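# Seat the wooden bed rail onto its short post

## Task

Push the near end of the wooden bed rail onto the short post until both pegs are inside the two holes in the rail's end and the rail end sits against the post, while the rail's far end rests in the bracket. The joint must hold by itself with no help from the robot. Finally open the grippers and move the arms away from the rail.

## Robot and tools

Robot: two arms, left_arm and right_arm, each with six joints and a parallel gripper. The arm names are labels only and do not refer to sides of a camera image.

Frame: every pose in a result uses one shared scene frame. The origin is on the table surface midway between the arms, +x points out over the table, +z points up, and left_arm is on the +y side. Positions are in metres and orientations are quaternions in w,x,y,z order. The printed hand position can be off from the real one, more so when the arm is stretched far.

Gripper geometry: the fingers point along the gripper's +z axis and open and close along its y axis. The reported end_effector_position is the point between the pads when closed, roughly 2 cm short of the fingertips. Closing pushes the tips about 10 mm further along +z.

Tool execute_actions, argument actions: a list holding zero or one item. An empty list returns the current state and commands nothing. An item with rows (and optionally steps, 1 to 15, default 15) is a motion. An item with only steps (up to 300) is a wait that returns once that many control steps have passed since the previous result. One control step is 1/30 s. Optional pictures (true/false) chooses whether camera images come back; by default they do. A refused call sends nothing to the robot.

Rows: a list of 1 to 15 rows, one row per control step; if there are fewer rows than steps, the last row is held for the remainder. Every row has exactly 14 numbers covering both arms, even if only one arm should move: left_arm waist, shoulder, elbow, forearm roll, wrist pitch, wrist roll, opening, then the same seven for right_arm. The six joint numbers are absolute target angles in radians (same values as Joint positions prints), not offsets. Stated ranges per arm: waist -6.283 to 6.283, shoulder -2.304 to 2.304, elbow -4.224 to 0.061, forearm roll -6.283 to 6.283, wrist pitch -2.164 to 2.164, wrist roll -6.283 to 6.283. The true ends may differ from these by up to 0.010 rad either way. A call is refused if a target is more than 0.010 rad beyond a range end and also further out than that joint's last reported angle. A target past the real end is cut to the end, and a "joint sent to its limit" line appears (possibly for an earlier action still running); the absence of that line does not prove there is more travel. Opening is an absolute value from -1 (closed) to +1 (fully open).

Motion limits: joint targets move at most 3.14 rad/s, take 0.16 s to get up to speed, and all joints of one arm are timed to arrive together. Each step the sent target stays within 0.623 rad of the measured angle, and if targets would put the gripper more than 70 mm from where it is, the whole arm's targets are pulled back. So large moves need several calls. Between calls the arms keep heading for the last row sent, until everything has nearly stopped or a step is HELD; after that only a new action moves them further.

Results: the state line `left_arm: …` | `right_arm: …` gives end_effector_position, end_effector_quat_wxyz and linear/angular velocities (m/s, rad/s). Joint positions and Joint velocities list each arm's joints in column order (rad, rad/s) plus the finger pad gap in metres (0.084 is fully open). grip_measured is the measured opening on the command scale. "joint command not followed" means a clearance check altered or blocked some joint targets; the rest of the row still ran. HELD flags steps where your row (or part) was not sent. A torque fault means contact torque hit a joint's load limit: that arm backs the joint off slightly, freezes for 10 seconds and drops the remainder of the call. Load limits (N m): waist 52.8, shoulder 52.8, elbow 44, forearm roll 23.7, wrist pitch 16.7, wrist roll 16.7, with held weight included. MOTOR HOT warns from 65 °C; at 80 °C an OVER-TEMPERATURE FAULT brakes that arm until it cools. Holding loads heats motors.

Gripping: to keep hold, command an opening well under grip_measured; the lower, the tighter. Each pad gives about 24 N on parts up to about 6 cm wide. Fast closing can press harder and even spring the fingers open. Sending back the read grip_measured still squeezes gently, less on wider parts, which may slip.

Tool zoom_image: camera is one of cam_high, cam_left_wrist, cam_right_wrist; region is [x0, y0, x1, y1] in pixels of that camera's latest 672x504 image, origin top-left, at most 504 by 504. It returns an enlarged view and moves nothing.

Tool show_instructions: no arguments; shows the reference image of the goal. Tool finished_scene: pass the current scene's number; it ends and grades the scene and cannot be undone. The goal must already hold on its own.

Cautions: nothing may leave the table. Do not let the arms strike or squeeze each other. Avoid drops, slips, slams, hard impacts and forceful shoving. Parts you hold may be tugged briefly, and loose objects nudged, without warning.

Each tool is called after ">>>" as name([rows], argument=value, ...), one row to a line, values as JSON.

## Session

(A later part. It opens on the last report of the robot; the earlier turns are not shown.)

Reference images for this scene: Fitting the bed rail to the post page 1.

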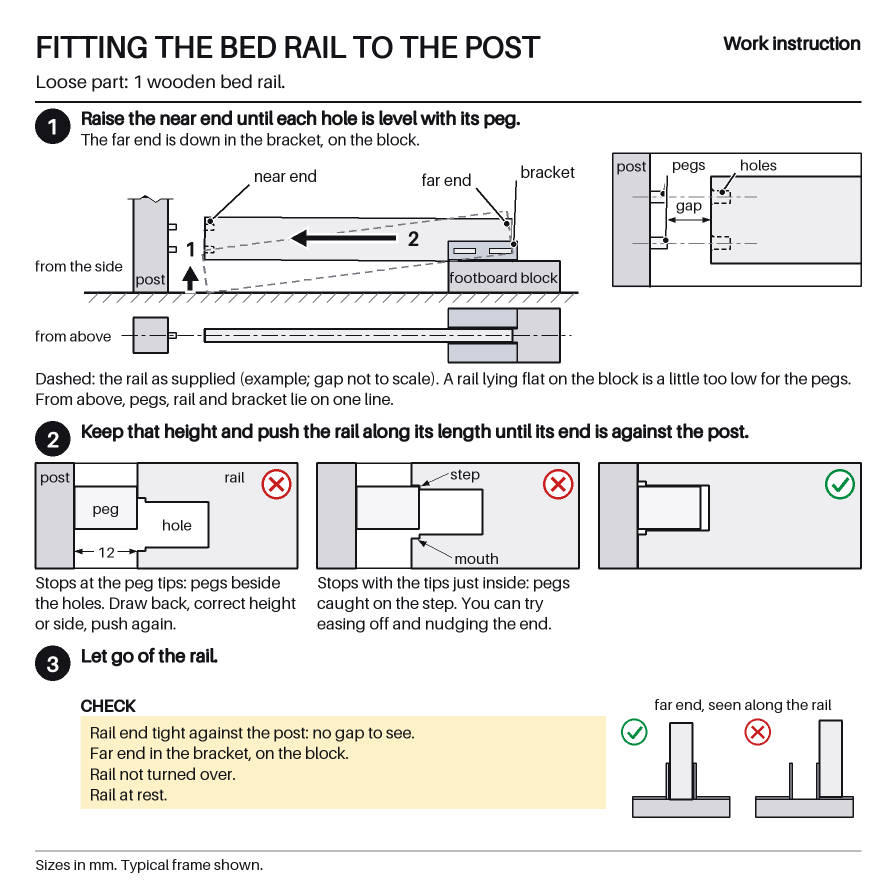

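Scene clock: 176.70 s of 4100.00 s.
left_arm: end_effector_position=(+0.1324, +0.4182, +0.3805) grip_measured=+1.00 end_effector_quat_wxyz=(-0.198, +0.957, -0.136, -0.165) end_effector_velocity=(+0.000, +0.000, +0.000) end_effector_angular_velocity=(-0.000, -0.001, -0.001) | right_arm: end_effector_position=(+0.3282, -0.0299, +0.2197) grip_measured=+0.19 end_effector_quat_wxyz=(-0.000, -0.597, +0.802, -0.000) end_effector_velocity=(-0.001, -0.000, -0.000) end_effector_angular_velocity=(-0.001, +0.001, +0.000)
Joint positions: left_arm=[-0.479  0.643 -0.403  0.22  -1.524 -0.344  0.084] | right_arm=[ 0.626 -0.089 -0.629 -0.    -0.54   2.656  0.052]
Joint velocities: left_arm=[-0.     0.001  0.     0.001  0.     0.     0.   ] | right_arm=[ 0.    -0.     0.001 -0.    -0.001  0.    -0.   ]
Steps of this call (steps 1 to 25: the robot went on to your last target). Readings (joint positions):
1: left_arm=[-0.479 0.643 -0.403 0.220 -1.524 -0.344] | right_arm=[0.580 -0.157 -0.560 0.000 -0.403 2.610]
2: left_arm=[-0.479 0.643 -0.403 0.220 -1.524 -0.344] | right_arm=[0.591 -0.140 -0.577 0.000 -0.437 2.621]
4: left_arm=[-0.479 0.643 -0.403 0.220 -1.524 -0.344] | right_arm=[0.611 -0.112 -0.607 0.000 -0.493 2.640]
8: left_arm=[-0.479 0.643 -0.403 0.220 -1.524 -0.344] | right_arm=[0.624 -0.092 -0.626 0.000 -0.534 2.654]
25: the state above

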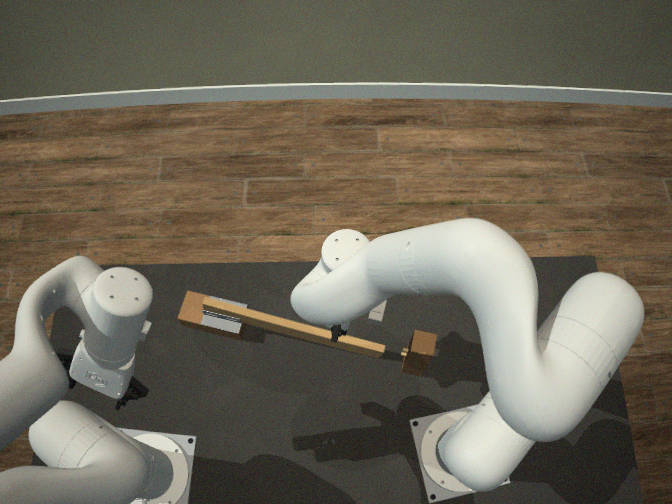

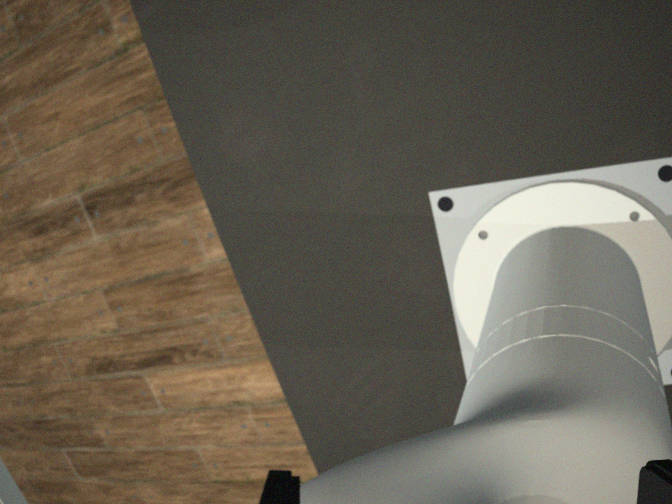

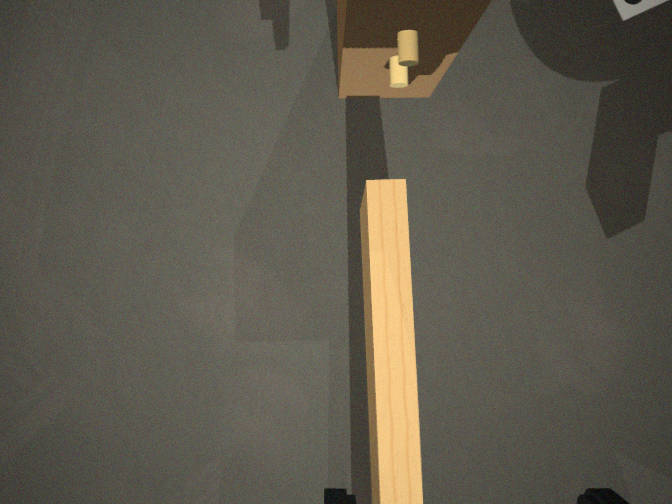

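>>> execute_actions([
  {"rows":[[-0.479,0.643,-0.403,0.22,-1.524,-0.344,1,0.5816,-0.2,-0.53,0,-0.33,2.6116,0.3],[-0.479,0.643,-0.403,0.22,-1.524,-0.344,1,0.5816,-0.2,-0.53,0,-0.33,2.6116,0.3],[-0.479,0.643,-0.403,0.22,-1.524,-0.344,1,0.5816,-0.2,-0.53,0,-0.33,2.6116,0.3],[-0.479,0.643,-0.403,0.22,-1.524,-0.344,1,0.5816,-0.2,-0.53,0,-0.33,2.6116,0.3],[-0.479,0.643,-0.403,0.22,-1.524,-0.344,1,0.5816,-0.2,-0.53,0,-0.33,2.6116,0.3],[-0.479,0.643,-0.403,0.22,-1.524,-0.344,1,0.5816,-0.2,-0.53,0,-0.33,2.6116,0.3],[-0.479,0.643,-0.403,0.22,-1.524,-0.344,1,0.5816,-0.36,-0.535,0,-0.175,2.6116,0.3],[-0.479,0.643,-0.403,0.22,-1.524,-0.344,1,0.5816,-0.36,-0.535,0,-0.175,2.6116,0.3],[-0.479,0.643,-0.403,0.22,-1.524,-0.344,1,0.5816,-0.36,-0.535,0,-0.175,2.6116,0.3],[-0.479,0.643,-0.403,0.22,-1.524,-0.344,1,0.5816,-0.4754,-0.5437,0,-0.0683,2.6116,0.3]],"steps":15},
], pictures=false)

>>> execute_actions([
  {"rows":[[-0.479,0.643,-0.403,0.22,-1.524,-0.344,1,0.5816,-0.4754,-0.5437,0,-0.0683,2.6116,0.3],[-0.479,0.643,-0.403,0.22,-1.524,-0.344,1,0.5816,-0.4754,-0.5437,0,-0.0683,2.6116,0.3],[-0.479,0.643,-0.403,0.22,-1.524,-0.344,1,0.5816,-0.4754,-0.5437,0,-0.0683,2.6116,0.3],[-0.479,0.643,-0.403,0.22,-1.524,-0.344,1,0.5816,-0.4754,-0.5437,0,-0.0683,2.6116,0.3],[-0.479,0.643,-0.403,0.22,-1.524,-0.344,1,0.5816,-0.4754,-0.5437,0,-0.0683,2.6116,0.0],[-0.479,0.643,-0.403,0.22,-1.524,-0.344,1,0.5816,-0.4754,-0.5437,0,-0.0683,2.6116,-0.2],[-0.479,0.643,-0.403,0.22,-1.524,-0.344,1,0.5816,-0.4754,-0.5437,0,-0.0683,2.6116,-0.4],[-0.479,0.643,-0.403,0.22,-1.524,-0.344,1,0.5816,-0.4754,-0.5437,0,-0.0683,2.6116,-0.5],[-0.479,0.643,-0.403,0.22,-1.524,-0.344,1,0.5816,-0.4754,-0.5437,0,-0.0683,2.6116,-0.6],[-0.479,0.643,-0.403,0.22,-1.524,-0.344,1,0.5816,-0.4754,-0.5437,0,-0.0683,2.6116,-0.8],[-0.479,0.643,-0.403,0.22,-1.524,-0.344,1,0.5816,-0.4754,-0.5437,0,-0.0683,2.6116,-1]],"steps":15},
], pictures=false)

>>> execute_actions([
  {"rows":[[-0.479,0.643,-0.403,0.22,-1.524,-0.344,1,0.5816,-0.445,-0.5405,0,-0.0955,2.6116,-1],[-0.479,0.643,-0.403,0.22,-1.524,-0.344,1,0.5816,-0.445,-0.5405,0,-0.0955,2.6116,-1],[-0.479,0.643,-0.403,0.22,-1.524,-0.344,1,0.5816,-0.4147,-0.5373,0,-0.1227,2.6116,-1],[-0.479,0.643,-0.403,0.22,-1.524,-0.344,1,0.5816,-0.4147,-0.5373,0,-0.1227,2.6116,-1],[-0.479,0.643,-0.403,0.22,-1.524,-0.344,1,0.5816,-0.3843,-0.5342,0,-0.1499,2.6116,-1],[-0.479,0.643,-0.403,0.22,-1.524,-0.344,1,0.5816,-0.3843,-0.5342,0,-0.1499,2.6116,-1],[-0.479,0.643,-0.403,0.22,-1.524,-0.344,1,0.5816,-0.354,-0.531,0,-0.177,2.6116,-1],[-0.479,0.643,-0.403,0.22,-1.524,-0.344,1,0.5816,-0.354,-0.531,0,-0.177,2.6116,-1],[-0.479,0.643,-0.403,0.22,-1.524,-0.344,1,0.5816,-0.3236,-0.5278,0,-0.2042,2.6116,-1],[-0.479,0.643,-0.403,0.22,-1.524,-0.344,1,0.5816,-0.3236,-0.5278,0,-0.2042,2.6116,-1],[-0.479,0.643,-0.403,0.22,-1.524,-0.344,1,0.5816,-0.3236,-0.5278,0,-0.2042,2.6116,-1],[-0.479,0.643,-0.403,0.22,-1.524,-0.344,1,0.5736,-0.3166,-0.517,0,-0.2004,2.6036,-1],[-0.479,0.643,-0.403,0.22,-1.524,-0.344,1,0.5656,-0.3096,-0.5061,0,-0.1965,2.5956,-1],[-0.479,0.643,-0.403,0.22,-1.524,-0.344,1,0.5576,-0.3026,-0.4953,0,-0.1927,2.5876,-1]],"steps":15},
], pictures=false)

>>> execute_actions([
  {"steps":15},
])

Scene clock: 211.87 s of 4100.00 s.
left_arm: end_effector_position=(+0.1324, +0.4182, +0.3805) grip_measured=+1.00 end_effector_quat_wxyz=(-0.198, +0.957, -0.136, -0.165) end_effector_velocity=(-0.000, -0.000, -0.000) end_effector_angular_velocity=(-0.000, +0.001, +0.001) | right_arm: end_effector_position=(+0.3226, -0.0579, +0.0698) grip_measured=+0.29 end_effector_quat_wxyz=(-0.001, -0.597, +0.802, -0.000) end_effector_velocity=(-0.027, -0.029, -0.276) end_effector_angular_velocity=(-0.026, +0.028, +0.003)
Joint positions: left_arm=[-0.479  0.643 -0.403  0.22  -1.524 -0.344  0.084] | right_arm=[ 0.582 -0.423 -0.541  0.    -0.121  2.612  0.056]
Joint velocities: left_arm=[ 0.001 -0.001 -0.    -0.001  0.    -0.     0.   ] | right_arm=[-0.007 -0.779 -0.021 -0.     0.719 -0.01  -0.   ]
Steps of this call (steps 1 to 15: the robot went on to your last target; steps 16 to 90: nothing new was sent; then 31.67 s passed at rest; steps 91 to 105: all 15 steps of this action). Readings (joint positions):
91: left_arm=[-0.479 0.643 -0.403 0.220 -1.524 -0.344] | right_arm=[0.626 -0.089 -0.629 0.000 -0.540 2.656]
92: left_arm=[-0.479 0.643 -0.403 0.220 -1.524 -0.344] | right_arm=[0.625 -0.091 -0.627 0.000 -0.535 2.655]
94: left_arm=[-0.479 0.643 -0.403 0.220 -1.524 -0.344] | right_arm=[0.615 -0.116 -0.606 0.000 -0.483 2.644]
98: left_arm=[-0.479 0.643 -0.403 0.220 -1.524 -0.344] | right_arm=[0.587 -0.191 -0.541 -0.000 -0.354 2.618]
105: the state above

Scene clock: 212.37 s of 4100.00 s.
left_arm: end_effector_position=(+0.1324, +0.4182, +0.3805) grip_measured=+1.00 end_effector_quat_wxyz=(-0.198, +0.957, -0.136, -0.165) end_effector_velocity=(+0.000, +0.000, +0.000) end_effector_angular_velocity=(-0.000, -0.000, +0.001) | right_arm: end_effector_position=(+0.3219, -0.0588, +0.0519) grip_measured=-0.57 end_effector_quat_wxyz=(+0.000, -0.598, +0.802, +0.000) end_effector_velocity=(-0.000, -0.000, -0.001) end_effector_angular_velocity=(-0.001, +0.001, -0.003)
Joint positions: left_arm=[-0.479  0.643 -0.403  0.22  -1.524 -0.344  0.084] | right_arm=[ 0.582 -0.475 -0.544 -0.    -0.069  2.611  0.019]
Joint velocities: left_arm=[ 0.002  0.    -0.     0.    -0.     0.     0.   ] | right_arm=[-0.    -0.002  0.     0.001  0.002  0.002  0.   ]
Steps of this call (steps 1 to 15: all 15 steps of this action). Readings (joint positions):
1: left_arm=[-0.479 0.643 -0.403 0.220 -1.524 -0.344] | right_arm=[0.582 -0.445 -0.542 -0.000 -0.101 2.612]
2: left_arm=[-0.479 0.643 -0.403 0.220 -1.524 -0.344] | right_arm=[0.582 -0.458 -0.542 -0.000 -0.088 2.612]
4: left_arm=[-0.479 0.643 -0.403 0.220 -1.524 -0.344] | right_arm=[0.582 -0.469 -0.543 -0.000 -0.075 2.612]
8: left_arm=[-0.479 0.643 -0.403 0.220 -1.524 -0.344] | right_arm=[0.582 -0.473 -0.544 0.000 -0.069 2.612]
15: the state above

Scene clock: 212.87 s of 4100.00 s.
left_arm: end_effector_position=(+0.1324, +0.4182, +0.3805) grip_measured=+1.00 end_effector_quat_wxyz=(-0.198, +0.957, -0.136, -0.165) end_effector_velocity=(+0.000, -0.000, -0.000) end_effector_angular_velocity=(+0.000, +0.001, +0.000) | right_arm: end_effector_position=(+0.3213, -0.0633, +0.1010) grip_measured=-0.57 end_effector_quat_wxyz=(+0.001, -0.597, +0.802, +0.000) end_effector_velocity=(-0.027, -0.096, +0.022) end_effector_angular_velocity=(-0.013, +0.013, -0.007)
Joint positions: left_arm=[-0.479  0.643 -0.403  0.22  -1.524 -0.344  0.084] | right_arm=[ 0.574 -0.322 -0.518  0.    -0.194  2.603  0.019]
Joint velocities: left_arm=[ 0.    -0.001  0.    -0.     0.001 -0.     0.   ] | right_arm=[-0.149  0.202  0.216  0.    -0.005 -0.143 -0.   ]
Steps of this call (steps 1 to 15: all 15 steps of this action). Readings (joint positions):
1: left_arm=[-0.479 0.643 -0.403 0.220 -1.524 -0.344] | right_arm=[0.582 -0.475 -0.544 -0.000 -0.069 2.611]
2: left_arm=[-0.479 0.643 -0.403 0.220 -1.524 -0.344] | right_arm=[0.582 -0.472 -0.544 -0.000 -0.071 2.611]
4: left_arm=[-0.479 0.643 -0.403 0.220 -1.524 -0.344] | right_arm=[0.582 -0.457 -0.541 -0.000 -0.087 2.611]
8: left_arm=[-0.479 0.643 -0.403 0.220 -1.524 -0.344] | right_arm=[0.582 -0.404 -0.535 -0.000 -0.133 2.611]
15: the state above

Scene clock: 213.37 s of 4100.00 s.
left_arm: end_effector_position=(+0.1324, +0.4182, +0.3805) grip_measured=+1.00 end_effector_quat_wxyz=(-0.198, +0.957, -0.136, -0.165) end_effector_velocity=(-0.000, -0.000, +0.000) end_effector_angular_velocity=(-0.002, -0.001, +0.000) | right_arm: end_effector_position=(+0.3183, -0.0735, +0.1024) grip_measured=-0.57 end_effector_quat_wxyz=(-0.000, -0.597, +0.802, -0.000) end_effector_velocity=(+0.000, -0.000, +0.001) end_effector_angular_velocity=(+0.001, -0.001, -0.001)
Joint positions: left_arm=[-0.479  0.643 -0.403  0.22  -1.524 -0.344  0.084] | right_arm=[ 0.558 -0.303 -0.495 -0.    -0.193  2.588  0.019]
Joint velocities: left_arm=[-0.     0.001 -0.    -0.001  0.     0.     0.   ] | right_arm=[-0.001  0.002  0.001  0.     0.    -0.     0.   ]
Steps of this call (steps 1 to 15: the robot went on to your last target). Readings (joint positions):
1: left_arm=[-0.479 0.643 -0.403 0.220 -1.524 -0.344] | right_arm=[0.569 -0.316 -0.511 0.000 -0.194 2.599]
2: left_arm=[-0.479 0.643 -0.403 0.220 -1.524 -0.344] | right_arm=[0.565 -0.311 -0.505 -0.000 -0.194 2.595]
4: left_arm=[-0.479 0.643 -0.403 0.220 -1.524 -0.344] | right_arm=[0.560 -0.306 -0.499 -0.000 -0.193 2.591]
8: left_arm=[-0.479 0.643 -0.403 0.220 -1.524 -0.344] | right_arm=[0.558 -0.303 -0.496 0.000 -0.193 2.588]
15: the state above

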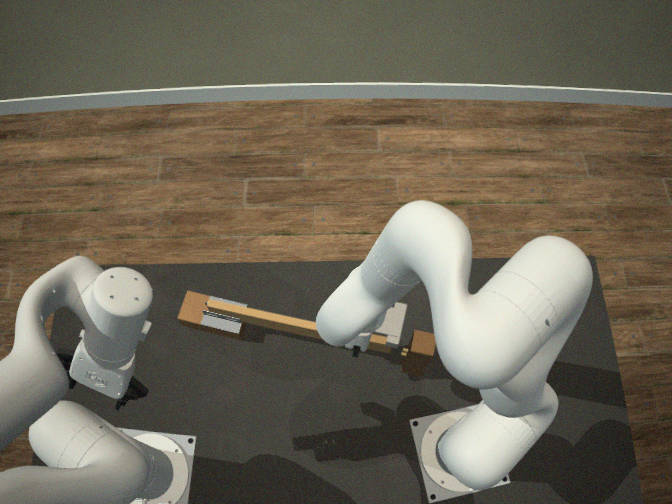

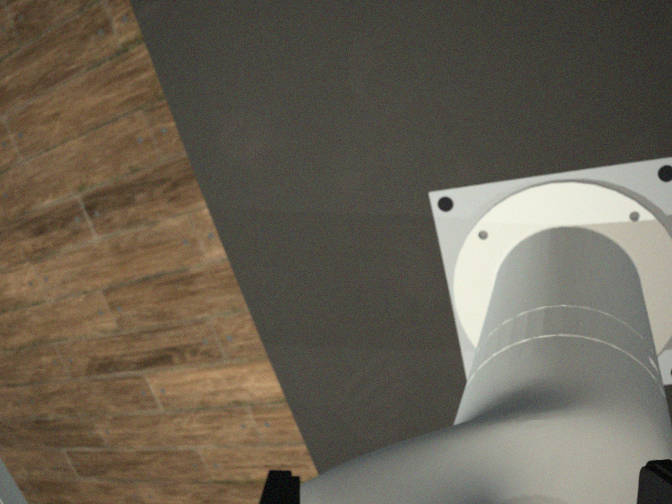

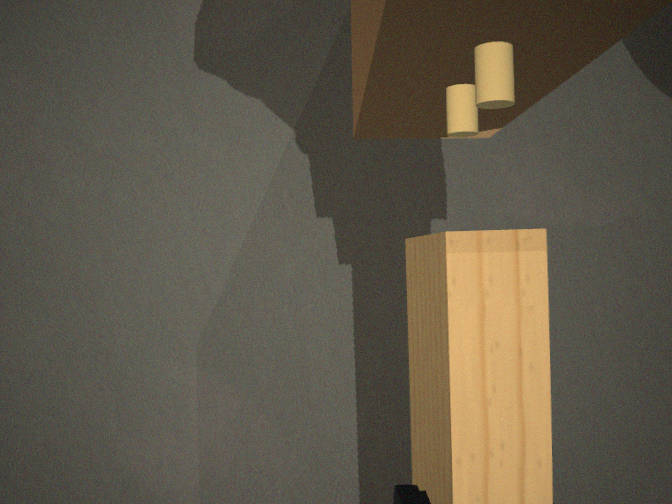

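>>> execute_actions([
  {"rows":[[-0.479,0.643,-0.403,0.22,-1.524,-0.344,1,0.5625,-0.3067,-0.493,0,-0.1862,2.5925,-1],[-0.479,0.643,-0.403,0.22,-1.524,-0.344,1,0.5625,-0.3067,-0.493,0,-0.1862,2.5925,-1],[-0.479,0.643,-0.403,0.22,-1.524,-0.344,1,0.5675,-0.3109,-0.4907,0,-0.1798,2.5975,-1],[-0.479,0.643,-0.403,0.22,-1.524,-0.344,1,0.5675,-0.3109,-0.4907,0,-0.1798,2.5975,-1],[-0.479,0.643,-0.403,0.22,-1.524,-0.344,1,0.5675,-0.3109,-0.4907,0,-0.1798,2.5975,-1],[-0.479,0.643,-0.403,0.22,-1.524,-0.344,1,0.5611,-0.3053,-0.482,0,-0.1767,2.5911,-1],[-0.479,0.643,-0.403,0.22,-1.524,-0.344,1,0.5547,-0.2997,-0.4733,0,-0.1736,2.5847,-1],[-0.479,0.643,-0.403,0.22,-1.524,-0.344,1,0.5483,-0.2941,-0.4647,0,-0.1706,2.5783,-1],[-0.479,0.643,-0.403,0.22,-1.524,-0.344,1,0.5419,-0.2885,-0.456,0,-0.1675,2.5719,-1],[-0.479,0.643,-0.403,0.22,-1.524,-0.344,1,0.5355,-0.2829,-0.4473,0,-0.1644,2.5655,-1]],"steps":15},
], pictures=false)

>>> execute_actions([
  {"steps":12},
])

Scene clock: 244.57 s of 4100.00 s.
left_arm: end_effector_position=(+0.1324, +0.4182, +0.3805) grip_measured=+1.00 end_effector_quat_wxyz=(-0.198, +0.957, -0.136, -0.165) end_effector_velocity=(-0.000, +0.000, -0.000) end_effector_angular_velocity=(+0.001, +0.002, -0.001) | right_arm: end_effector_position=(+0.3097, -0.0899, +0.0983) grip_measured=-0.58 end_effector_quat_wxyz=(-0.000, -0.597, +0.802, -0.000) end_effector_velocity=(-0.005, -0.020, +0.000) end_effector_angular_velocity=(+0.004, -0.005, +0.003)
Joint positions: left_arm=[-0.479  0.643 -0.403  0.22  -1.524 -0.344  0.084] | right_arm=[ 0.538 -0.285 -0.451  0.    -0.166  2.568  0.019]
Joint velocities: left_arm=[-0.001 -0.001  0.     0.    -0.001 -0.    -0.   ] | right_arm=[-0.036  0.033  0.047  0.     0.021 -0.04  -0.   ]
Steps of this call (steps 1 to 15: the robot went on to your last target; steps 16 to 90: nothing new was sent; then 27.70 s passed at rest; steps 91 to 105: all 15 steps of this action). Readings (joint positions):
91: left_arm=[-0.479 0.643 -0.403 0.220 -1.524 -0.344] | right_arm=[0.558 -0.303 -0.495 0.000 -0.193 2.588]
92: left_arm=[-0.479 0.643 -0.403 0.220 -1.524 -0.344] | right_arm=[0.558 -0.303 -0.495 -0.000 -0.192 2.588]
94: left_arm=[-0.479 0.643 -0.403 0.220 -1.524 -0.344] | right_arm=[0.561 -0.305 -0.494 0.000 -0.188 2.591]
98: left_arm=[-0.479 0.643 -0.403 0.220 -1.524 -0.344] | right_arm=[0.563 -0.307 -0.487 0.000 -0.179 2.593]
105: the state above

Scene clock: 244.97 s of 4100.00 s.
left_arm: end_effector_position=(+0.1324, +0.4182, +0.3805) grip_measured=+1.00 end_effector_quat_wxyz=(-0.198, +0.957, -0.136, -0.165) end_effector_velocity=(-0.000, -0.000, +0.000) end_effector_angular_velocity=(-0.001, +0.000, -0.002) | right_arm: end_effector_position=(+0.3093, -0.0912, +0.0983) grip_measured=-0.58 end_effector_quat_wxyz=(+0.000, -0.597, +0.802, -0.000) end_effector_velocity=(+0.000, -0.000, +0.000) end_effector_angular_velocity=(+0.001, -0.001, +0.000)
Joint positions: left_arm=[-0.479  0.643 -0.403  0.22  -1.524 -0.344  0.084] | right_arm=[ 0.536 -0.283 -0.447  0.    -0.164  2.566  0.019]
Joint velocities: left_arm=[-0.002  0.    -0.    -0.001  0.     0.     0.   ] | right_arm=[-0.     0.001  0.001 -0.     0.001 -0.001 -0.   ]
Steps of this call (steps 1 to 12: the robot went on to your last target). Readings (joint positions):
1: left_arm=[-0.479 0.643 -0.403 0.220 -1.524 -0.344] | right_arm=[0.537 -0.284 -0.449 0.000 -0.165 2.567]
2: left_arm=[-0.479 0.643 -0.403 0.220 -1.524 -0.344] | right_arm=[0.536 -0.284 -0.449 0.000 -0.165 2.567]
4: left_arm=[-0.479 0.643 -0.403 0.220 -1.524 -0.344] | right_arm=[0.536 -0.283 -0.448 0.000 -0.164 2.566]
8: left_arm=[-0.479 0.643 -0.403 0.220 -1.524 -0.344] | right_arm=[0.536 -0.283 -0.448 0.000 -0.164 2.566]
12: the state above

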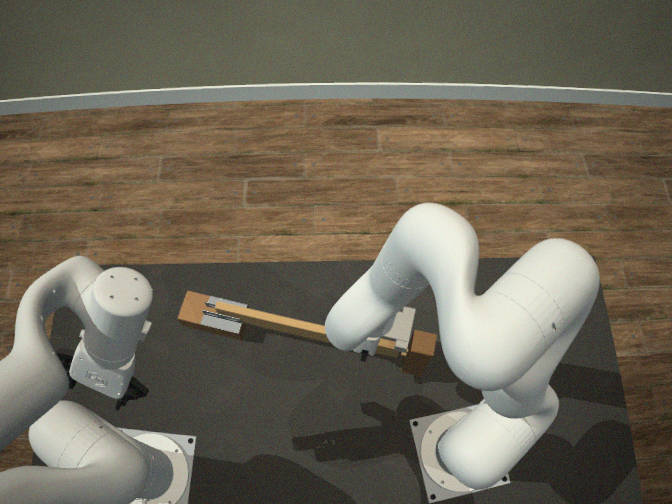

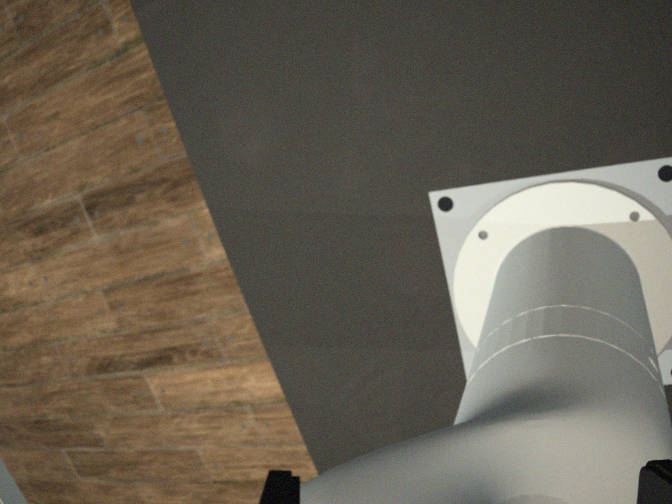

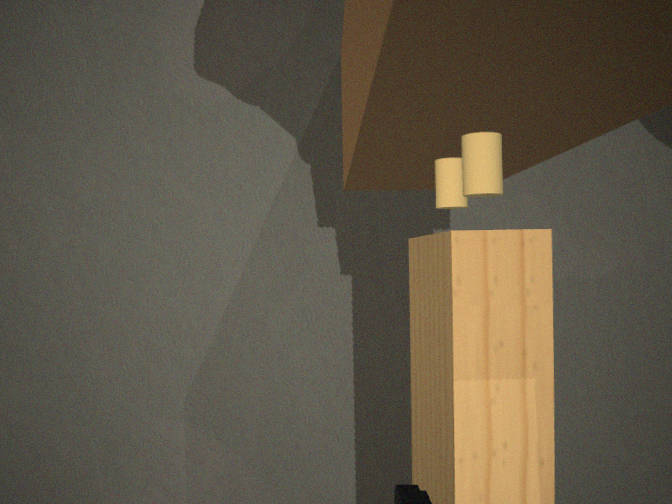

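>>> execute_actions([
  {"rows":[[-0.479,0.643,-0.403,0.22,-1.524,-0.344,1,0.5339,-0.2815,-0.4451,0,-0.1636,2.5639,-1],[-0.479,0.643,-0.403,0.22,-1.524,-0.344,1,0.5323,-0.2801,-0.4429,0,-0.1628,2.5623,-1],[-0.479,0.643,-0.403,0.22,-1.524,-0.344,1,0.5307,-0.2787,-0.4407,0,-0.162,2.5607,-1],[-0.479,0.643,-0.403,0.22,-1.524,-0.344,1,0.5291,-0.2773,-0.4385,0,-0.1612,2.5591,-1],[-0.479,0.643,-0.403,0.22,-1.524,-0.344,1,0.5275,-0.2759,-0.4363,0,-0.1604,2.5575,-1],[-0.479,0.643,-0.403,0.22,-1.524,-0.344,1,0.5259,-0.2745,-0.4341,0,-0.1596,2.5559,-1],[-0.479,0.643,-0.403,0.22,-1.524,-0.344,1,0.5243,-0.2731,-0.4319,0,-0.1588,2.5543,-1],[-0.479,0.643,-0.403,0.22,-1.524,-0.344,1,0.5227,-0.2717,-0.4297,0,-0.158,2.5527,-1],[-0.479,0.643,-0.403,0.22,-1.524,-0.344,1,0.5211,-0.2703,-0.4275,0,-0.1572,2.5511,-1],[-0.479,0.643,-0.403,0.22,-1.524,-0.344,1,0.5195,-0.2689,-0.4253,0,-0.1564,2.5495,-1],[-0.479,0.643,-0.403,0.22,-1.524,-0.344,1,0.5179,-0.2675,-0.4231,0,-0.1556,2.5479,-1],[-0.479,0.643,-0.403,0.22,-1.524,-0.344,1,0.5163,-0.2661,-0.4209,0,-0.1548,2.5463,-1],[-0.479,0.643,-0.403,0.22,-1.524,-0.344,1,0.5147,-0.2647,-0.4187,0,-0.154,2.5447,-1]],"steps":15},
], pictures=false)

>>> execute_actions([
  {"steps":10},
])

Scene clock: 261.07 s of 4100.00 s.
left_arm: end_effector_position=(+0.1324, +0.4182, +0.3805) grip_measured=+1.00 end_effector_quat_wxyz=(-0.198, +0.957, -0.136, -0.165) end_effector_velocity=(-0.000, +0.000, -0.000) end_effector_angular_velocity=(+0.000, +0.001, +0.000) | right_arm: end_effector_position=(+0.3078, -0.0995, +0.0987) grip_measured=-0.58 end_effector_quat_wxyz=(+0.004, -0.597, +0.802, +0.000) end_effector_velocity=(+0.008, -0.008, +0.005) end_effector_angular_velocity=(+0.034, -0.042, +0.003)
Joint positions: left_arm=[-0.479  0.643 -0.403  0.22  -1.524 -0.344  0.084] | right_arm=[ 0.519 -0.267 -0.425  0.    -0.15   2.547  0.019]
Joint velocities: left_arm=[ 0. -0.  0. -0. -0.  0.  0.] | right_arm=[-0.035  0.035  0.031 -0.     0.049 -0.038  0.002]
Steps of this call (steps 1 to 15: the robot went on to your last target; steps 16 to 90: nothing new was sent; then 12.60 s passed at rest; steps 91 to 105: all 15 steps of this action). Readings (joint positions):
91: left_arm=[-0.479 0.643 -0.403 0.220 -1.524 -0.344] | right_arm=[0.535 -0.283 -0.447 0.000 -0.164 2.565]
92: left_arm=[-0.479 0.643 -0.403 0.220 -1.524 -0.344] | right_arm=[0.535 -0.283 -0.447 0.000 -0.164 2.565]
94: left_arm=[-0.479 0.643 -0.403 0.220 -1.524 -0.344] | right_arm=[0.534 -0.281 -0.445 0.000 -0.163 2.564]
98: left_arm=[-0.479 0.643 -0.403 0.220 -1.524 -0.344] | right_arm=[0.528 -0.277 -0.437 0.000 -0.161 2.558]
105: the state above

Scene clock: 261.40 s of 4100.00 s.
left_arm: end_effector_position=(+0.1324, +0.4182, +0.3805) grip_measured=+1.00 end_effector_quat_wxyz=(-0.198, +0.957, -0.136, -0.165) end_effector_velocity=(-0.000, -0.000, -0.000) end_effector_angular_velocity=(+0.000, +0.001, -0.002) | right_arm: end_effector_position=(+0.3073, -0.1015, +0.0987) grip_measured=-0.58 end_effector_quat_wxyz=(+0.004, -0.597, +0.802, +0.000) end_effector_velocity=(-0.001, -0.001, -0.001) end_effector_angular_velocity=(-0.003, +0.004, -0.001)
Joint positions: left_arm=[-0.479  0.643 -0.403  0.22  -1.524 -0.344  0.084] | right_arm=[ 0.515 -0.264 -0.421  0.    -0.149  2.545  0.019]
Joint velocities: left_arm=[-0.002 -0.001 -0.    -0.    -0.    -0.    -0.   ] | right_arm=[-0.002 -0.002 -0.    -0.    -0.003 -0.     0.   ]
Steps of this call (steps 1 to 10: the robot went on to your last target). Readings (joint positions):
1: left_arm=[-0.479 0.643 -0.403 0.220 -1.524 -0.344] | right_arm=[0.518 -0.266 -0.424 0.000 -0.149 2.546]
2: left_arm=[-0.479 0.643 -0.403 0.220 -1.524 -0.344] | right_arm=[0.517 -0.265 -0.424 0.000 -0.148 2.546]
4: left_arm=[-0.479 0.643 -0.403 0.220 -1.524 -0.344] | right_arm=[0.516 -0.265 -0.422 0.000 -0.149 2.545]
8: left_arm=[-0.479 0.643 -0.403 0.220 -1.524 -0.344] | right_arm=[0.515 -0.264 -0.421 0.000 -0.149 2.545]
10: the state above

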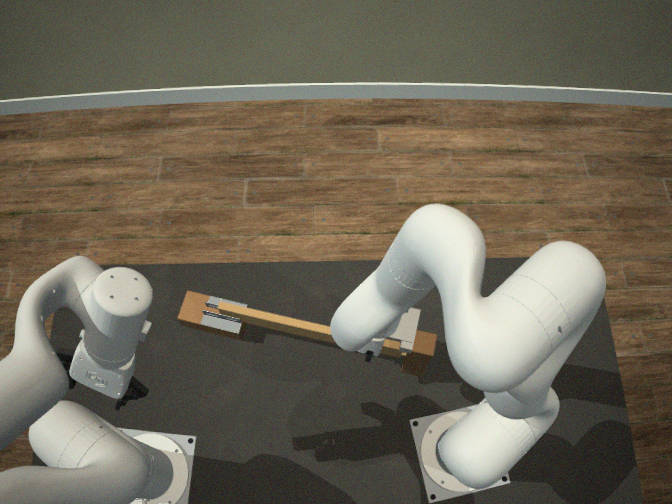

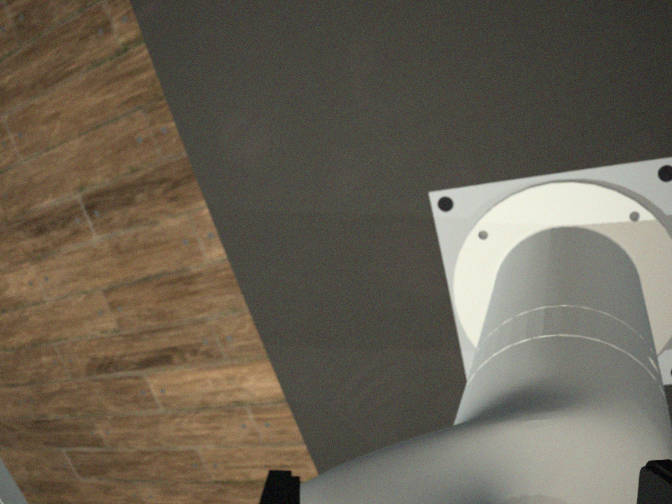

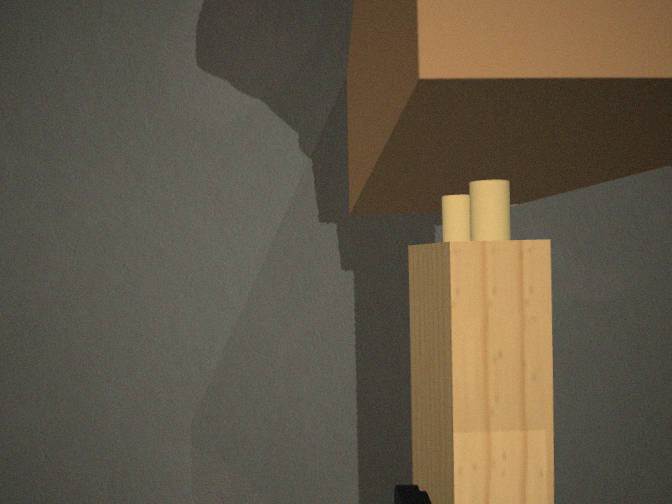

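>>> execute_actions([
  {"rows":[[-0.479,0.643,-0.403,0.22,-1.524,-0.344,1,0.5179,-0.2675,-0.4231,0,-0.1556,2.5479,-0.4],[-0.479,0.643,-0.403,0.22,-1.524,-0.344,1,0.5179,-0.2675,-0.4231,0,-0.1556,2.5479,-0.4],[-0.479,0.643,-0.403,0.22,-1.524,-0.344,1,0.5179,-0.2675,-0.4231,0,-0.1556,2.5479,-0.4],[-0.479,0.643,-0.403,0.22,-1.524,-0.344,1,0.5211,-0.2703,-0.4275,0,-0.1572,2.5511,-0.4]],"steps":15},
])

Scene clock: 270.43 s of 4100.00 s.
left_arm: end_effector_position=(+0.1324, +0.4182, +0.3805) grip_measured=+1.00 end_effector_quat_wxyz=(-0.198, +0.957, -0.136, -0.165) end_effector_velocity=(+0.000, -0.000, -0.000) end_effector_angular_velocity=(-0.001, -0.001, +0.000) | right_arm: end_effector_position=(+0.3059, -0.1002, +0.0979) grip_measured=-0.42 end_effector_quat_wxyz=(-0.001, -0.597, +0.802, -0.000) end_effector_velocity=(+0.004, +0.004, +0.001) end_effector_angular_velocity=(+0.009, -0.011, +0.003)
Joint positions: left_arm=[-0.479  0.643 -0.403  0.22  -1.524 -0.344  0.084] | right_arm=[ 0.521 -0.27  -0.427 -0.    -0.158  2.551  0.026]
Joint velocities: left_arm=[-0.    -0.    -0.    -0.     0.001 -0.    -0.   ] | right_arm=[ 0.002  0.001 -0.004  0.     0.009 -0.001  0.   ]
Steps of this call (steps 1 to 15: the robot went on to your last target; steps 16 to 90: nothing new was sent; then 5.53 s passed at rest; steps 91 to 105: all 15 steps of this action). Readings (joint positions):
91: left_arm=[-0.479 0.643 -0.403 0.220 -1.524 -0.344] | right_arm=[0.515 -0.265 -0.422 -0.000 -0.150 2.545]
92: left_arm=[-0.479 0.643 -0.403 0.220 -1.524 -0.344] | right_arm=[0.515 -0.265 -0.422 -0.000 -0.151 2.545]
94: left_arm=[-0.479 0.643 -0.403 0.220 -1.524 -0.344] | right_arm=[0.515 -0.267 -0.421 -0.000 -0.157 2.547]
98: left_arm=[-0.479 0.643 -0.403 0.220 -1.524 -0.344] | right_arm=[0.519 -0.270 -0.423 -0.000 -0.161 2.551]
105: the state above

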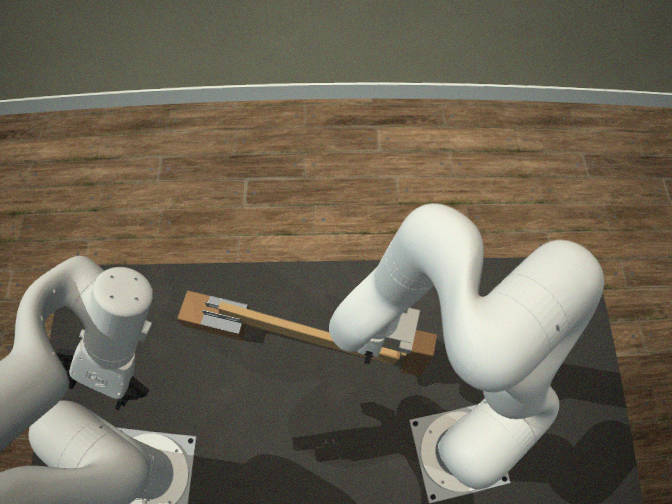

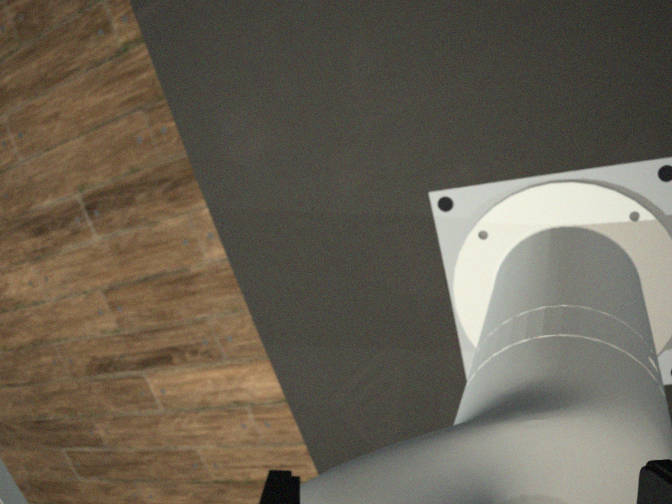

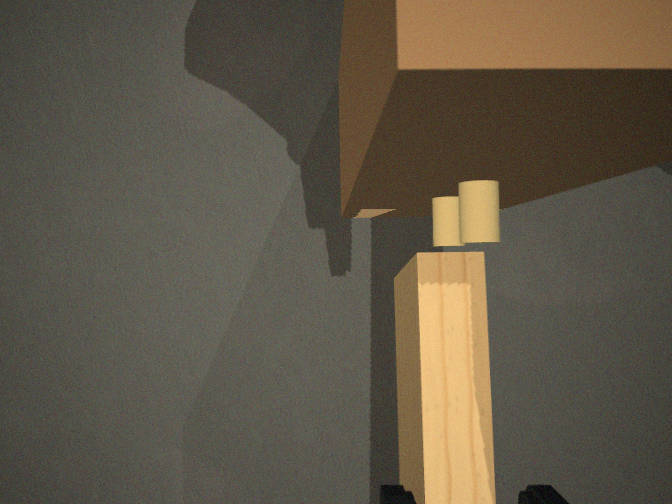

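>>> execute_actions([
  {"rows":[[-0.479,0.643,-0.403,0.22,-1.524,-0.344,1,0.521,-0.35,-0.435,0,-0.085,2.551,0.0],[-0.479,0.643,-0.403,0.22,-1.524,-0.344,1,0.521,-0.35,-0.435,0,-0.085,2.551,0.0],[-0.479,0.643,-0.403,0.22,-1.524,-0.344,1,0.521,-0.35,-0.435,0,-0.085,2.551,0.0],[-0.479,0.643,-0.403,0.22,-1.524,-0.344,1,0.521,-0.4265,-0.4454,0,-0.0189,2.551,0.0],[-0.479,0.643,-0.403,0.22,-1.524,-0.344,1,0.521,-0.4265,-0.4454,0,-0.0189,2.551,0.0],[-0.479,0.643,-0.403,0.22,-1.524,-0.344,1,0.521,-0.4265,-0.4454,0,-0.0189,2.551,0.0],[-0.479,0.643,-0.403,0.22,-1.524,-0.344,1,0.521,-0.4265,-0.4454,0,-0.0189,2.551,0.0],[-0.479,0.643,-0.403,0.22,-1.524,-0.344,1,0.521,-0.4265,-0.4454,0,-0.0189,2.551,0.0],[-0.479,0.643,-0.403,0.22,-1.524,-0.344,1,0.521,-0.4265,-0.4454,0,-0.0189,2.551,0.0],[-0.479,0.643,-0.403,0.22,-1.524,-0.344,1,0.521,-0.4265,-0.4454,0,-0.0189,2.551,-0.3],[-0.479,0.643,-0.403,0.22,-1.524,-0.344,1,0.521,-0.4265,-0.4454,0,-0.0189,2.551,-0.5],[-0.479,0.643,-0.403,0.22,-1.524,-0.344,1,0.521,-0.4265,-0.4454,0,-0.0189,2.551,-0.65],[-0.479,0.643,-0.403,0.22,-1.524,-0.344,1,0.521,-0.4265,-0.4454,0,-0.0189,2.551,-1]],"steps":15},
], pictures=false)

>>> execute_actions([
  {"rows":[[-0.479,0.643,-0.403,0.22,-1.524,-0.344,1,0.521,-0.4265,-0.4454,0,-0.0189,2.551,-1],[-0.479,0.643,-0.403,0.22,-1.524,-0.344,1,0.521,-0.4265,-0.4454,0,-0.0189,2.551,-1],[-0.479,0.643,-0.403,0.22,-1.524,-0.344,1,0.521,-0.4265,-0.4454,0,-0.0189,2.551,-1],[-0.479,0.643,-0.403,0.22,-1.524,-0.344,1,0.529,-0.4318,-0.4561,0,-0.0243,2.559,-1],[-0.479,0.643,-0.403,0.22,-1.524,-0.344,1,0.529,-0.4318,-0.4561,0,-0.0243,2.559,-1],[-0.479,0.643,-0.403,0.22,-1.524,-0.344,1,0.537,-0.4371,-0.4668,0,-0.0297,2.567,-1],[-0.479,0.643,-0.403,0.22,-1.524,-0.344,1,0.537,-0.4371,-0.4668,0,-0.0297,2.567,-1],[-0.479,0.643,-0.403,0.22,-1.524,-0.344,1,0.545,-0.4424,-0.4775,0,-0.0351,2.575,-1]],"steps":15},
], pictures=false)

>>> execute_actions([
  {"rows":[[-0.479,0.643,-0.403,0.22,-1.524,-0.344,1,0.545,-0.411,-0.474,0,-0.063,2.575,-1],[-0.479,0.643,-0.403,0.22,-1.524,-0.344,1,0.545,-0.411,-0.474,0,-0.063,2.575,-1],[-0.479,0.643,-0.403,0.22,-1.524,-0.344,1,0.545,-0.38,-0.471,0,-0.091,2.575,-1],[-0.479,0.643,-0.403,0.22,-1.524,-0.344,1,0.545,-0.38,-0.471,0,-0.091,2.575,-1],[-0.479,0.643,-0.403,0.22,-1.524,-0.344,1,0.545,-0.349,-0.4675,0,-0.1185,2.575,-1],[-0.479,0.643,-0.403,0.22,-1.524,-0.344,1,0.545,-0.349,-0.4675,0,-0.1185,2.575,-1],[-0.479,0.643,-0.403,0.22,-1.524,-0.344,1,0.545,-0.318,-0.464,0,-0.146,2.575,-1],[-0.479,0.643,-0.403,0.22,-1.524,-0.344,1,0.545,-0.318,-0.464,0,-0.146,2.575,-1],[-0.479,0.643,-0.403,0.22,-1.524,-0.344,1,0.545,-0.2869,-0.461,0,-0.1741,2.575,-1]],"steps":15},
], pictures=false)

>>> execute_actions([
  {"steps":12},
])

Scene clock: 310.60 s of 4100.00 s.
left_arm: end_effector_position=(+0.1324, +0.4182, +0.3805) grip_measured=+1.00 end_effector_quat_wxyz=(-0.198, +0.957, -0.136, -0.165) end_effector_velocity=(+0.000, +0.000, -0.000) end_effector_angular_velocity=(+0.002, +0.001, -0.000) | right_arm: end_effector_position=(+0.3067, -0.0995, +0.0520) grip_measured=-0.58 end_effector_quat_wxyz=(-0.000, -0.597, +0.802, -0.000) end_effector_velocity=(+0.000, -0.000, -0.001) end_effector_angular_velocity=(-0.003, +0.003, +0.009)
Joint positions: left_arm=[-0.479  0.643 -0.403  0.22  -1.524 -0.344  0.084] | right_arm=[ 0.521 -0.425 -0.445 -0.    -0.021  2.55   0.018]
Joint velocities: left_arm=[ 0.    -0.002  0.     0.001 -0.     0.     0.   ] | right_arm=[-0.    -0.003 -0.003 -0.002 -0.004 -0.007 -0.   ]
Steps of this call (steps 1 to 15: the robot went on to your last target; steps 16 to 90: nothing new was sent; then 36.67 s passed at rest; steps 91 to 105: all 15 steps of this action). Readings (joint positions):
91: left_arm=[-0.479 0.643 -0.403 0.220 -1.524 -0.344] | right_arm=[0.521 -0.270 -0.428 -0.000 -0.157 2.551]
92: left_arm=[-0.479 0.643 -0.403 0.220 -1.524 -0.344] | right_arm=[0.521 -0.274 -0.428 -0.000 -0.153 2.551]
94: left_arm=[-0.479 0.643 -0.403 0.220 -1.524 -0.344] | right_arm=[0.521 -0.307 -0.432 0.000 -0.123 2.551]
98: left_arm=[-0.479 0.643 -0.403 0.220 -1.524 -0.344] | right_arm=[0.521 -0.395 -0.441 0.000 -0.048 2.551]
105: the state above

Scene clock: 311.10 s of 4100.00 s.
left_arm: end_effector_position=(+0.1324, +0.4182, +0.3805) grip_measured=+1.00 end_effector_quat_wxyz=(-0.198, +0.957, -0.136, -0.165) end_effector_velocity=(-0.000, -0.000, -0.000) end_effector_angular_velocity=(+0.000, +0.000, +0.000) | right_arm: end_effector_position=(+0.3106, -0.0863, +0.0515) grip_measured=-0.58 end_effector_quat_wxyz=(-0.001, -0.597, +0.802, -0.000) end_effector_velocity=(+0.002, +0.007, -0.000) end_effector_angular_velocity=(+0.002, -0.003, -0.002)
Joint positions: left_arm=[-0.479  0.643 -0.403  0.22  -1.524 -0.344  0.084] | right_arm=[ 0.544 -0.442 -0.476 -0.    -0.036  2.574  0.019]
Joint velocities: left_arm=[-0. -0.  0. -0. -0. -0. -0.] | right_arm=[ 0.01  -0.008 -0.014  0.    -0.002  0.012  0.   ]
Steps of this call (steps 1 to 15: all 15 steps of this action). Readings (joint positions):
1: left_arm=[-0.479 0.643 -0.403 0.220 -1.524 -0.344] | right_arm=[0.521 -0.425 -0.445 -0.000 -0.021 2.550]
2: left_arm=[-0.479 0.643 -0.403 0.220 -1.524 -0.344] | right_arm=[0.521 -0.425 -0.445 -0.000 -0.021 2.550]
4: left_arm=[-0.479 0.643 -0.403 0.220 -1.524 -0.344] | right_arm=[0.521 -0.425 -0.446 -0.000 -0.021 2.550]
8: left_arm=[-0.479 0.643 -0.403 0.220 -1.524 -0.344] | right_arm=[0.529 -0.431 -0.456 -0.000 -0.029 2.559]
15: the state above

Scene clock: 311.60 s of 4100.00 s.
left_arm: end_effector_position=(+0.1324, +0.4182, +0.3805) grip_measured=+1.00 end_effector_quat_wxyz=(-0.198, +0.957, -0.136, -0.165) end_effector_velocity=(+0.000, +0.000, -0.000) end_effector_angular_velocity=(-0.001, -0.001, -0.000) | right_arm: end_effector_position=(+0.3118, -0.0849, +0.0985) grip_measured=-0.58 end_effector_quat_wxyz=(+0.001, -0.597, +0.802, +0.000) end_effector_velocity=(-0.007, -0.007, +0.022) end_effector_angular_velocity=(-0.016, +0.018, -0.003)
Joint positions: left_arm=[-0.479  0.643 -0.403  0.22  -1.524 -0.344  0.084] | right_arm=[ 0.545 -0.292 -0.462  0.    -0.168  2.575  0.019]
Joint velocities: left_arm=[ 0.     0.     0.     0.     0.001  0.    -0.   ] | right_arm=[-0.001  0.075  0.014 -0.    -0.085  0.002 -0.   ]
Steps of this call (steps 1 to 15: all 15 steps of this action). Readings (joint positions):
1: left_arm=[-0.479 0.643 -0.403 0.220 -1.524 -0.344] | right_arm=[0.545 -0.442 -0.476 -0.000 -0.036 2.574]
2: left_arm=[-0.479 0.643 -0.403 0.220 -1.524 -0.344] | right_arm=[0.545 -0.440 -0.476 -0.000 -0.037 2.575]
4: left_arm=[-0.479 0.643 -0.403 0.220 -1.524 -0.344] | right_arm=[0.545 -0.424 -0.475 -0.000 -0.050 2.575]
8: left_arm=[-0.479 0.643 -0.403 0.220 -1.524 -0.344] | right_arm=[0.545 -0.370 -0.470 0.000 -0.098 2.575]
15: the state above

Scene clock: 312.00 s of 4100.00 s.
left_arm: end_effector_position=(+0.1324, +0.4182, +0.3805) grip_measured=+1.00 end_effector_quat_wxyz=(-0.198, +0.957, -0.136, -0.165) end_effector_velocity=(-0.000, +0.000, -0.000) end_effector_angular_velocity=(+0.001, +0.001, -0.000) | right_arm: end_effector_position=(+0.3112, -0.0855, +0.0999) grip_measured=-0.58 end_effector_quat_wxyz=(-0.000, -0.597, +0.802, -0.000) end_effector_velocity=(-0.001, -0.000, +0.000) end_effector_angular_velocity=(-0.001, +0.002, +0.001)
Joint positions: left_arm=[-0.479  0.643 -0.403  0.22  -1.524 -0.344  0.084] | right_arm=[ 0.545 -0.287 -0.461  0.    -0.174  2.575  0.019]
Joint velocities: left_arm=[-0.    -0.     0.001  0.     0.    -0.    -0.   ] | right_arm=[ 0.     0.001  0.     0.    -0.003 -0.001 -0.   ]
Steps of this call (steps 1 to 12: the robot went on to your last target). Readings (joint positions):
1: left_arm=[-0.479 0.643 -0.403 0.220 -1.524 -0.344] | right_arm=[0.545 -0.290 -0.462 0.000 -0.170 2.575]
2: left_arm=[-0.479 0.643 -0.403 0.220 -1.524 -0.344] | right_arm=[0.545 -0.289 -0.461 0.000 -0.172 2.575]
4: left_arm=[-0.479 0.643 -0.403 0.220 -1.524 -0.344] | right_arm=[0.545 -0.288 -0.461 0.000 -0.173 2.575]
8: left_arm=[-0.479 0.643 -0.403 0.220 -1.524 -0.344] | right_arm=[0.545 -0.287 -0.461 0.000 -0.174 2.575]
12: the state above

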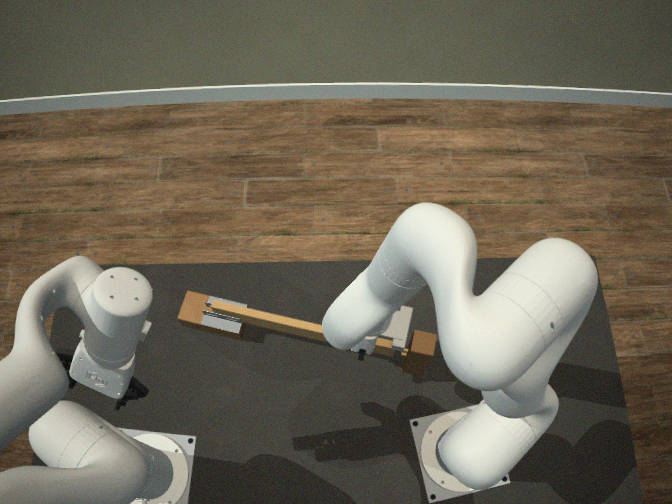

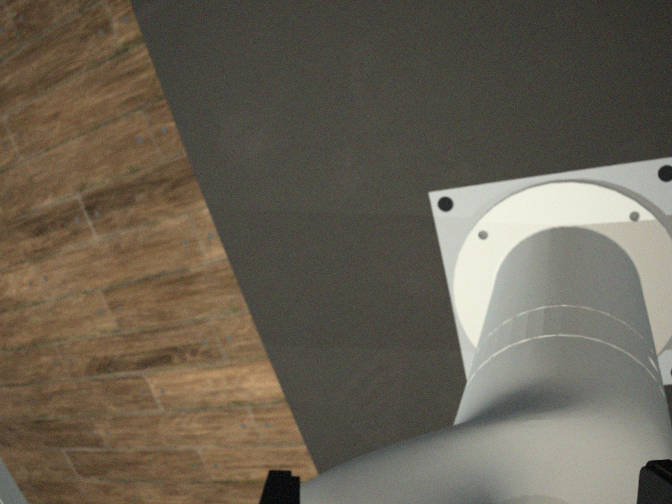

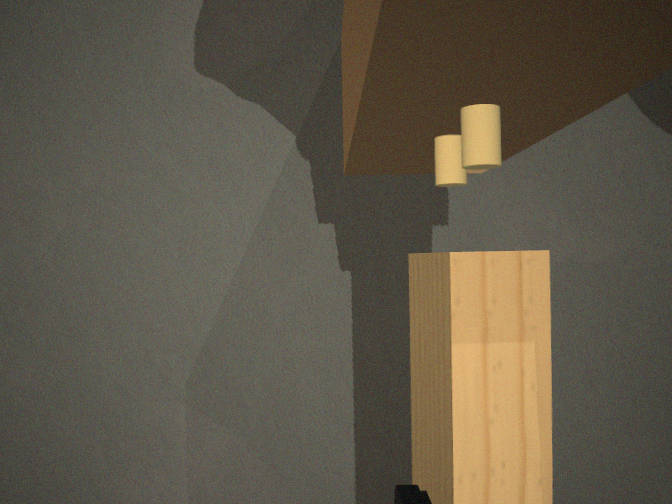

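>>> execute_actions([
  {"rows":[[-0.479,0.643,-0.403,0.22,-1.524,-0.344,1,0.5418,-0.2841,-0.4566,0,-0.1725,2.5718,-1],[-0.479,0.643,-0.403,0.22,-1.524,-0.344,1,0.5386,-0.2813,-0.4522,0,-0.1709,2.5686,-1],[-0.479,0.643,-0.403,0.22,-1.524,-0.344,1,0.5354,-0.2785,-0.4478,0,-0.1693,2.5654,-1],[-0.479,0.643,-0.403,0.22,-1.524,-0.344,1,0.5322,-0.2757,-0.4434,0,-0.1677,2.5622,-1],[-0.479,0.643,-0.403,0.22,-1.524,-0.344,1,0.529,-0.2729,-0.439,0,-0.1661,2.559,-1],[-0.479,0.643,-0.403,0.22,-1.524,-0.344,1,0.5258,-0.2701,-0.4346,0,-0.1645,2.5558,-1],[-0.479,0.643,-0.403,0.22,-1.524,-0.344,1,0.5226,-0.2673,-0.4302,0,-0.1629,2.5526,-1],[-0.479,0.643,-0.403,0.22,-1.524,-0.344,1,0.5194,-0.2645,-0.4258,0,-0.1613,2.5494,-1],[-0.479,0.643,-0.403,0.22,-1.524,-0.344,1,0.5178,-0.2631,-0.4236,0,-0.1605,2.5478,-1],[-0.479,0.643,-0.403,0.22,-1.524,-0.344,1,0.5162,-0.2617,-0.4214,0,-0.1597,2.5462,-1],[-0.479,0.643,-0.403,0.22,-1.524,-0.344,1,0.5146,-0.2603,-0.4192,0,-0.1589,2.5446,-1],[-0.479,0.643,-0.403,0.22,-1.524,-0.344,1,0.513,-0.2589,-0.417,0,-0.1581,2.543,-1]],"steps":15},
], pictures=false)

>>> execute_actions([
  {"steps":12},
])

Scene clock: 331.03 s of 4100.00 s.
left_arm: end_effector_position=(+0.1324, +0.4182, +0.3805) grip_measured=+1.00 end_effector_quat_wxyz=(-0.198, +0.957, -0.136, -0.165) end_effector_velocity=(-0.000, +0.000, -0.000) end_effector_angular_velocity=(+0.001, +0.001, +0.002) | right_arm: end_effector_position=(+0.3061, -0.1023, +0.0997) grip_measured=-0.58 end_effector_quat_wxyz=(+0.001, -0.597, +0.802, +0.000) end_effector_velocity=(+0.005, -0.005, +0.004) end_effector_angular_velocity=(+0.025, -0.031, +0.007)
Joint positions: left_arm=[-0.479  0.643 -0.403  0.22  -1.524 -0.344  0.084] | right_arm=[ 0.515 -0.261 -0.421  0.    -0.157  2.545  0.019]
Joint velocities: left_arm=[ 0.002 -0.     0.    -0.    -0.001  0.     0.   ] | right_arm=[-0.023  0.027  0.023  0.002  0.036 -0.031  0.   ]
Steps of this call (steps 1 to 15: the robot went on to your last target; steps 16 to 90: nothing new was sent; then 15.53 s passed at rest; steps 91 to 105: all 15 steps of this action). Readings (joint positions):
91: left_arm=[-0.479 0.643 -0.403 0.220 -1.524 -0.344] | right_arm=[0.545 -0.287 -0.461 0.000 -0.174 2.575]
92: left_arm=[-0.479 0.643 -0.403 0.220 -1.524 -0.344] | right_arm=[0.545 -0.287 -0.461 0.000 -0.174 2.574]
94: left_arm=[-0.479 0.643 -0.403 0.220 -1.524 -0.344] | right_arm=[0.542 -0.284 -0.457 0.000 -0.172 2.571]
98: left_arm=[-0.479 0.643 -0.403 0.220 -1.524 -0.344] | right_arm=[0.531 -0.274 -0.442 0.000 -0.167 2.561]
105: the state above

Scene clock: 331.43 s of 4100.00 s.
left_arm: end_effector_position=(+0.1324, +0.4182, +0.3805) grip_measured=+1.00 end_effector_quat_wxyz=(-0.198, +0.957, -0.136, -0.165) end_effector_velocity=(+0.000, -0.000, +0.000) end_effector_angular_velocity=(+0.000, -0.001, -0.001) | right_arm: end_effector_position=(+0.3061, -0.1030, +0.0998) grip_measured=-0.58 end_effector_quat_wxyz=(+0.002, -0.597, +0.802, +0.000) end_effector_velocity=(-0.001, -0.002, -0.000) end_effector_angular_velocity=(-0.002, +0.003, +0.001)
Joint positions: left_arm=[-0.479  0.643 -0.403  0.22  -1.524 -0.344  0.084] | right_arm=[ 0.514 -0.259 -0.418  0.    -0.155  2.543  0.019]
Joint velocities: left_arm=[-0.001  0.001 -0.     0.001 -0.    -0.    -0.   ] | right_arm=[-0.001  0.001  0.003 -0.    -0.001 -0.002  0.   ]
Steps of this call (steps 1 to 12: the robot went on to your last target). Readings (joint positions):
1: left_arm=[-0.479 0.643 -0.403 0.220 -1.524 -0.344] | right_arm=[0.515 -0.260 -0.420 0.000 -0.156 2.544]
2: left_arm=[-0.479 0.643 -0.403 0.220 -1.524 -0.344] | right_arm=[0.514 -0.259 -0.420 0.000 -0.156 2.544]
4: left_arm=[-0.479 0.643 -0.403 0.220 -1.524 -0.344] | right_arm=[0.514 -0.259 -0.419 0.000 -0.155 2.543]
8: left_arm=[-0.479 0.643 -0.403 0.220 -1.524 -0.344] | right_arm=[0.514 -0.259 -0.419 0.000 -0.155 2.543]
12: the state above

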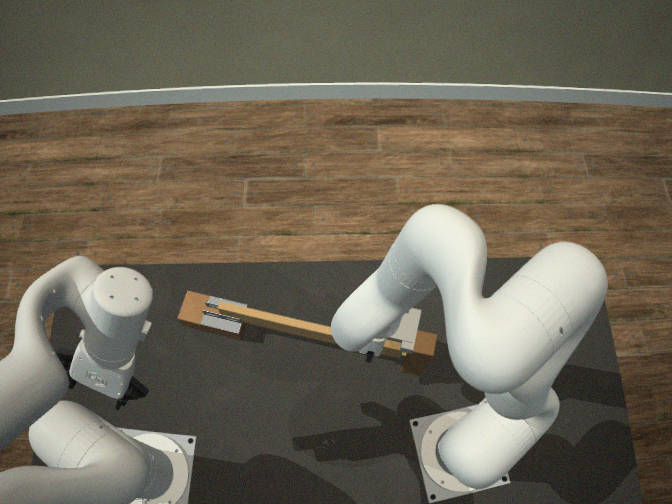

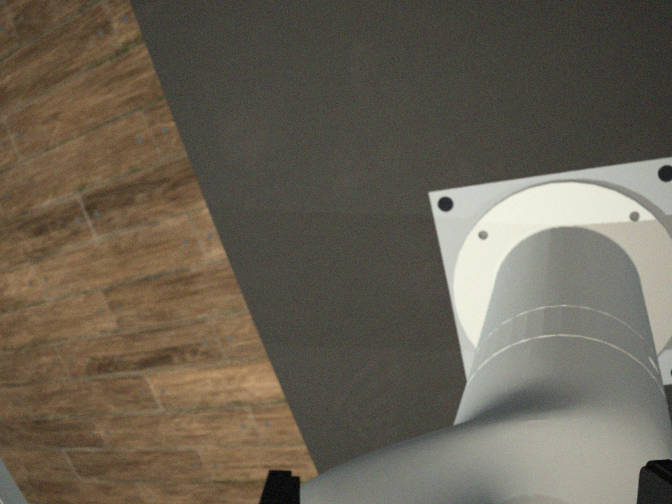

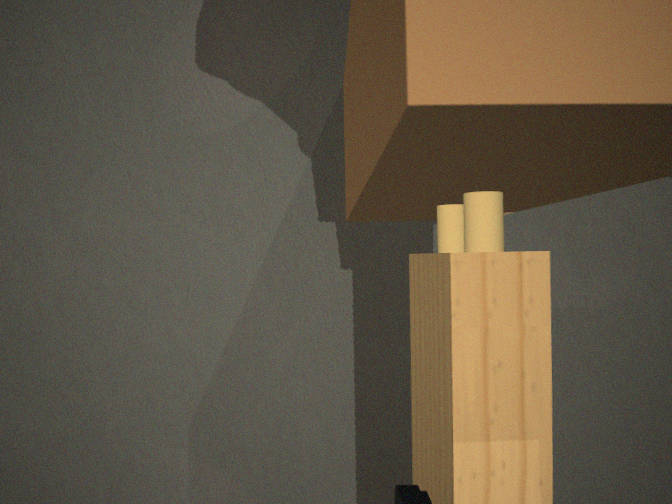

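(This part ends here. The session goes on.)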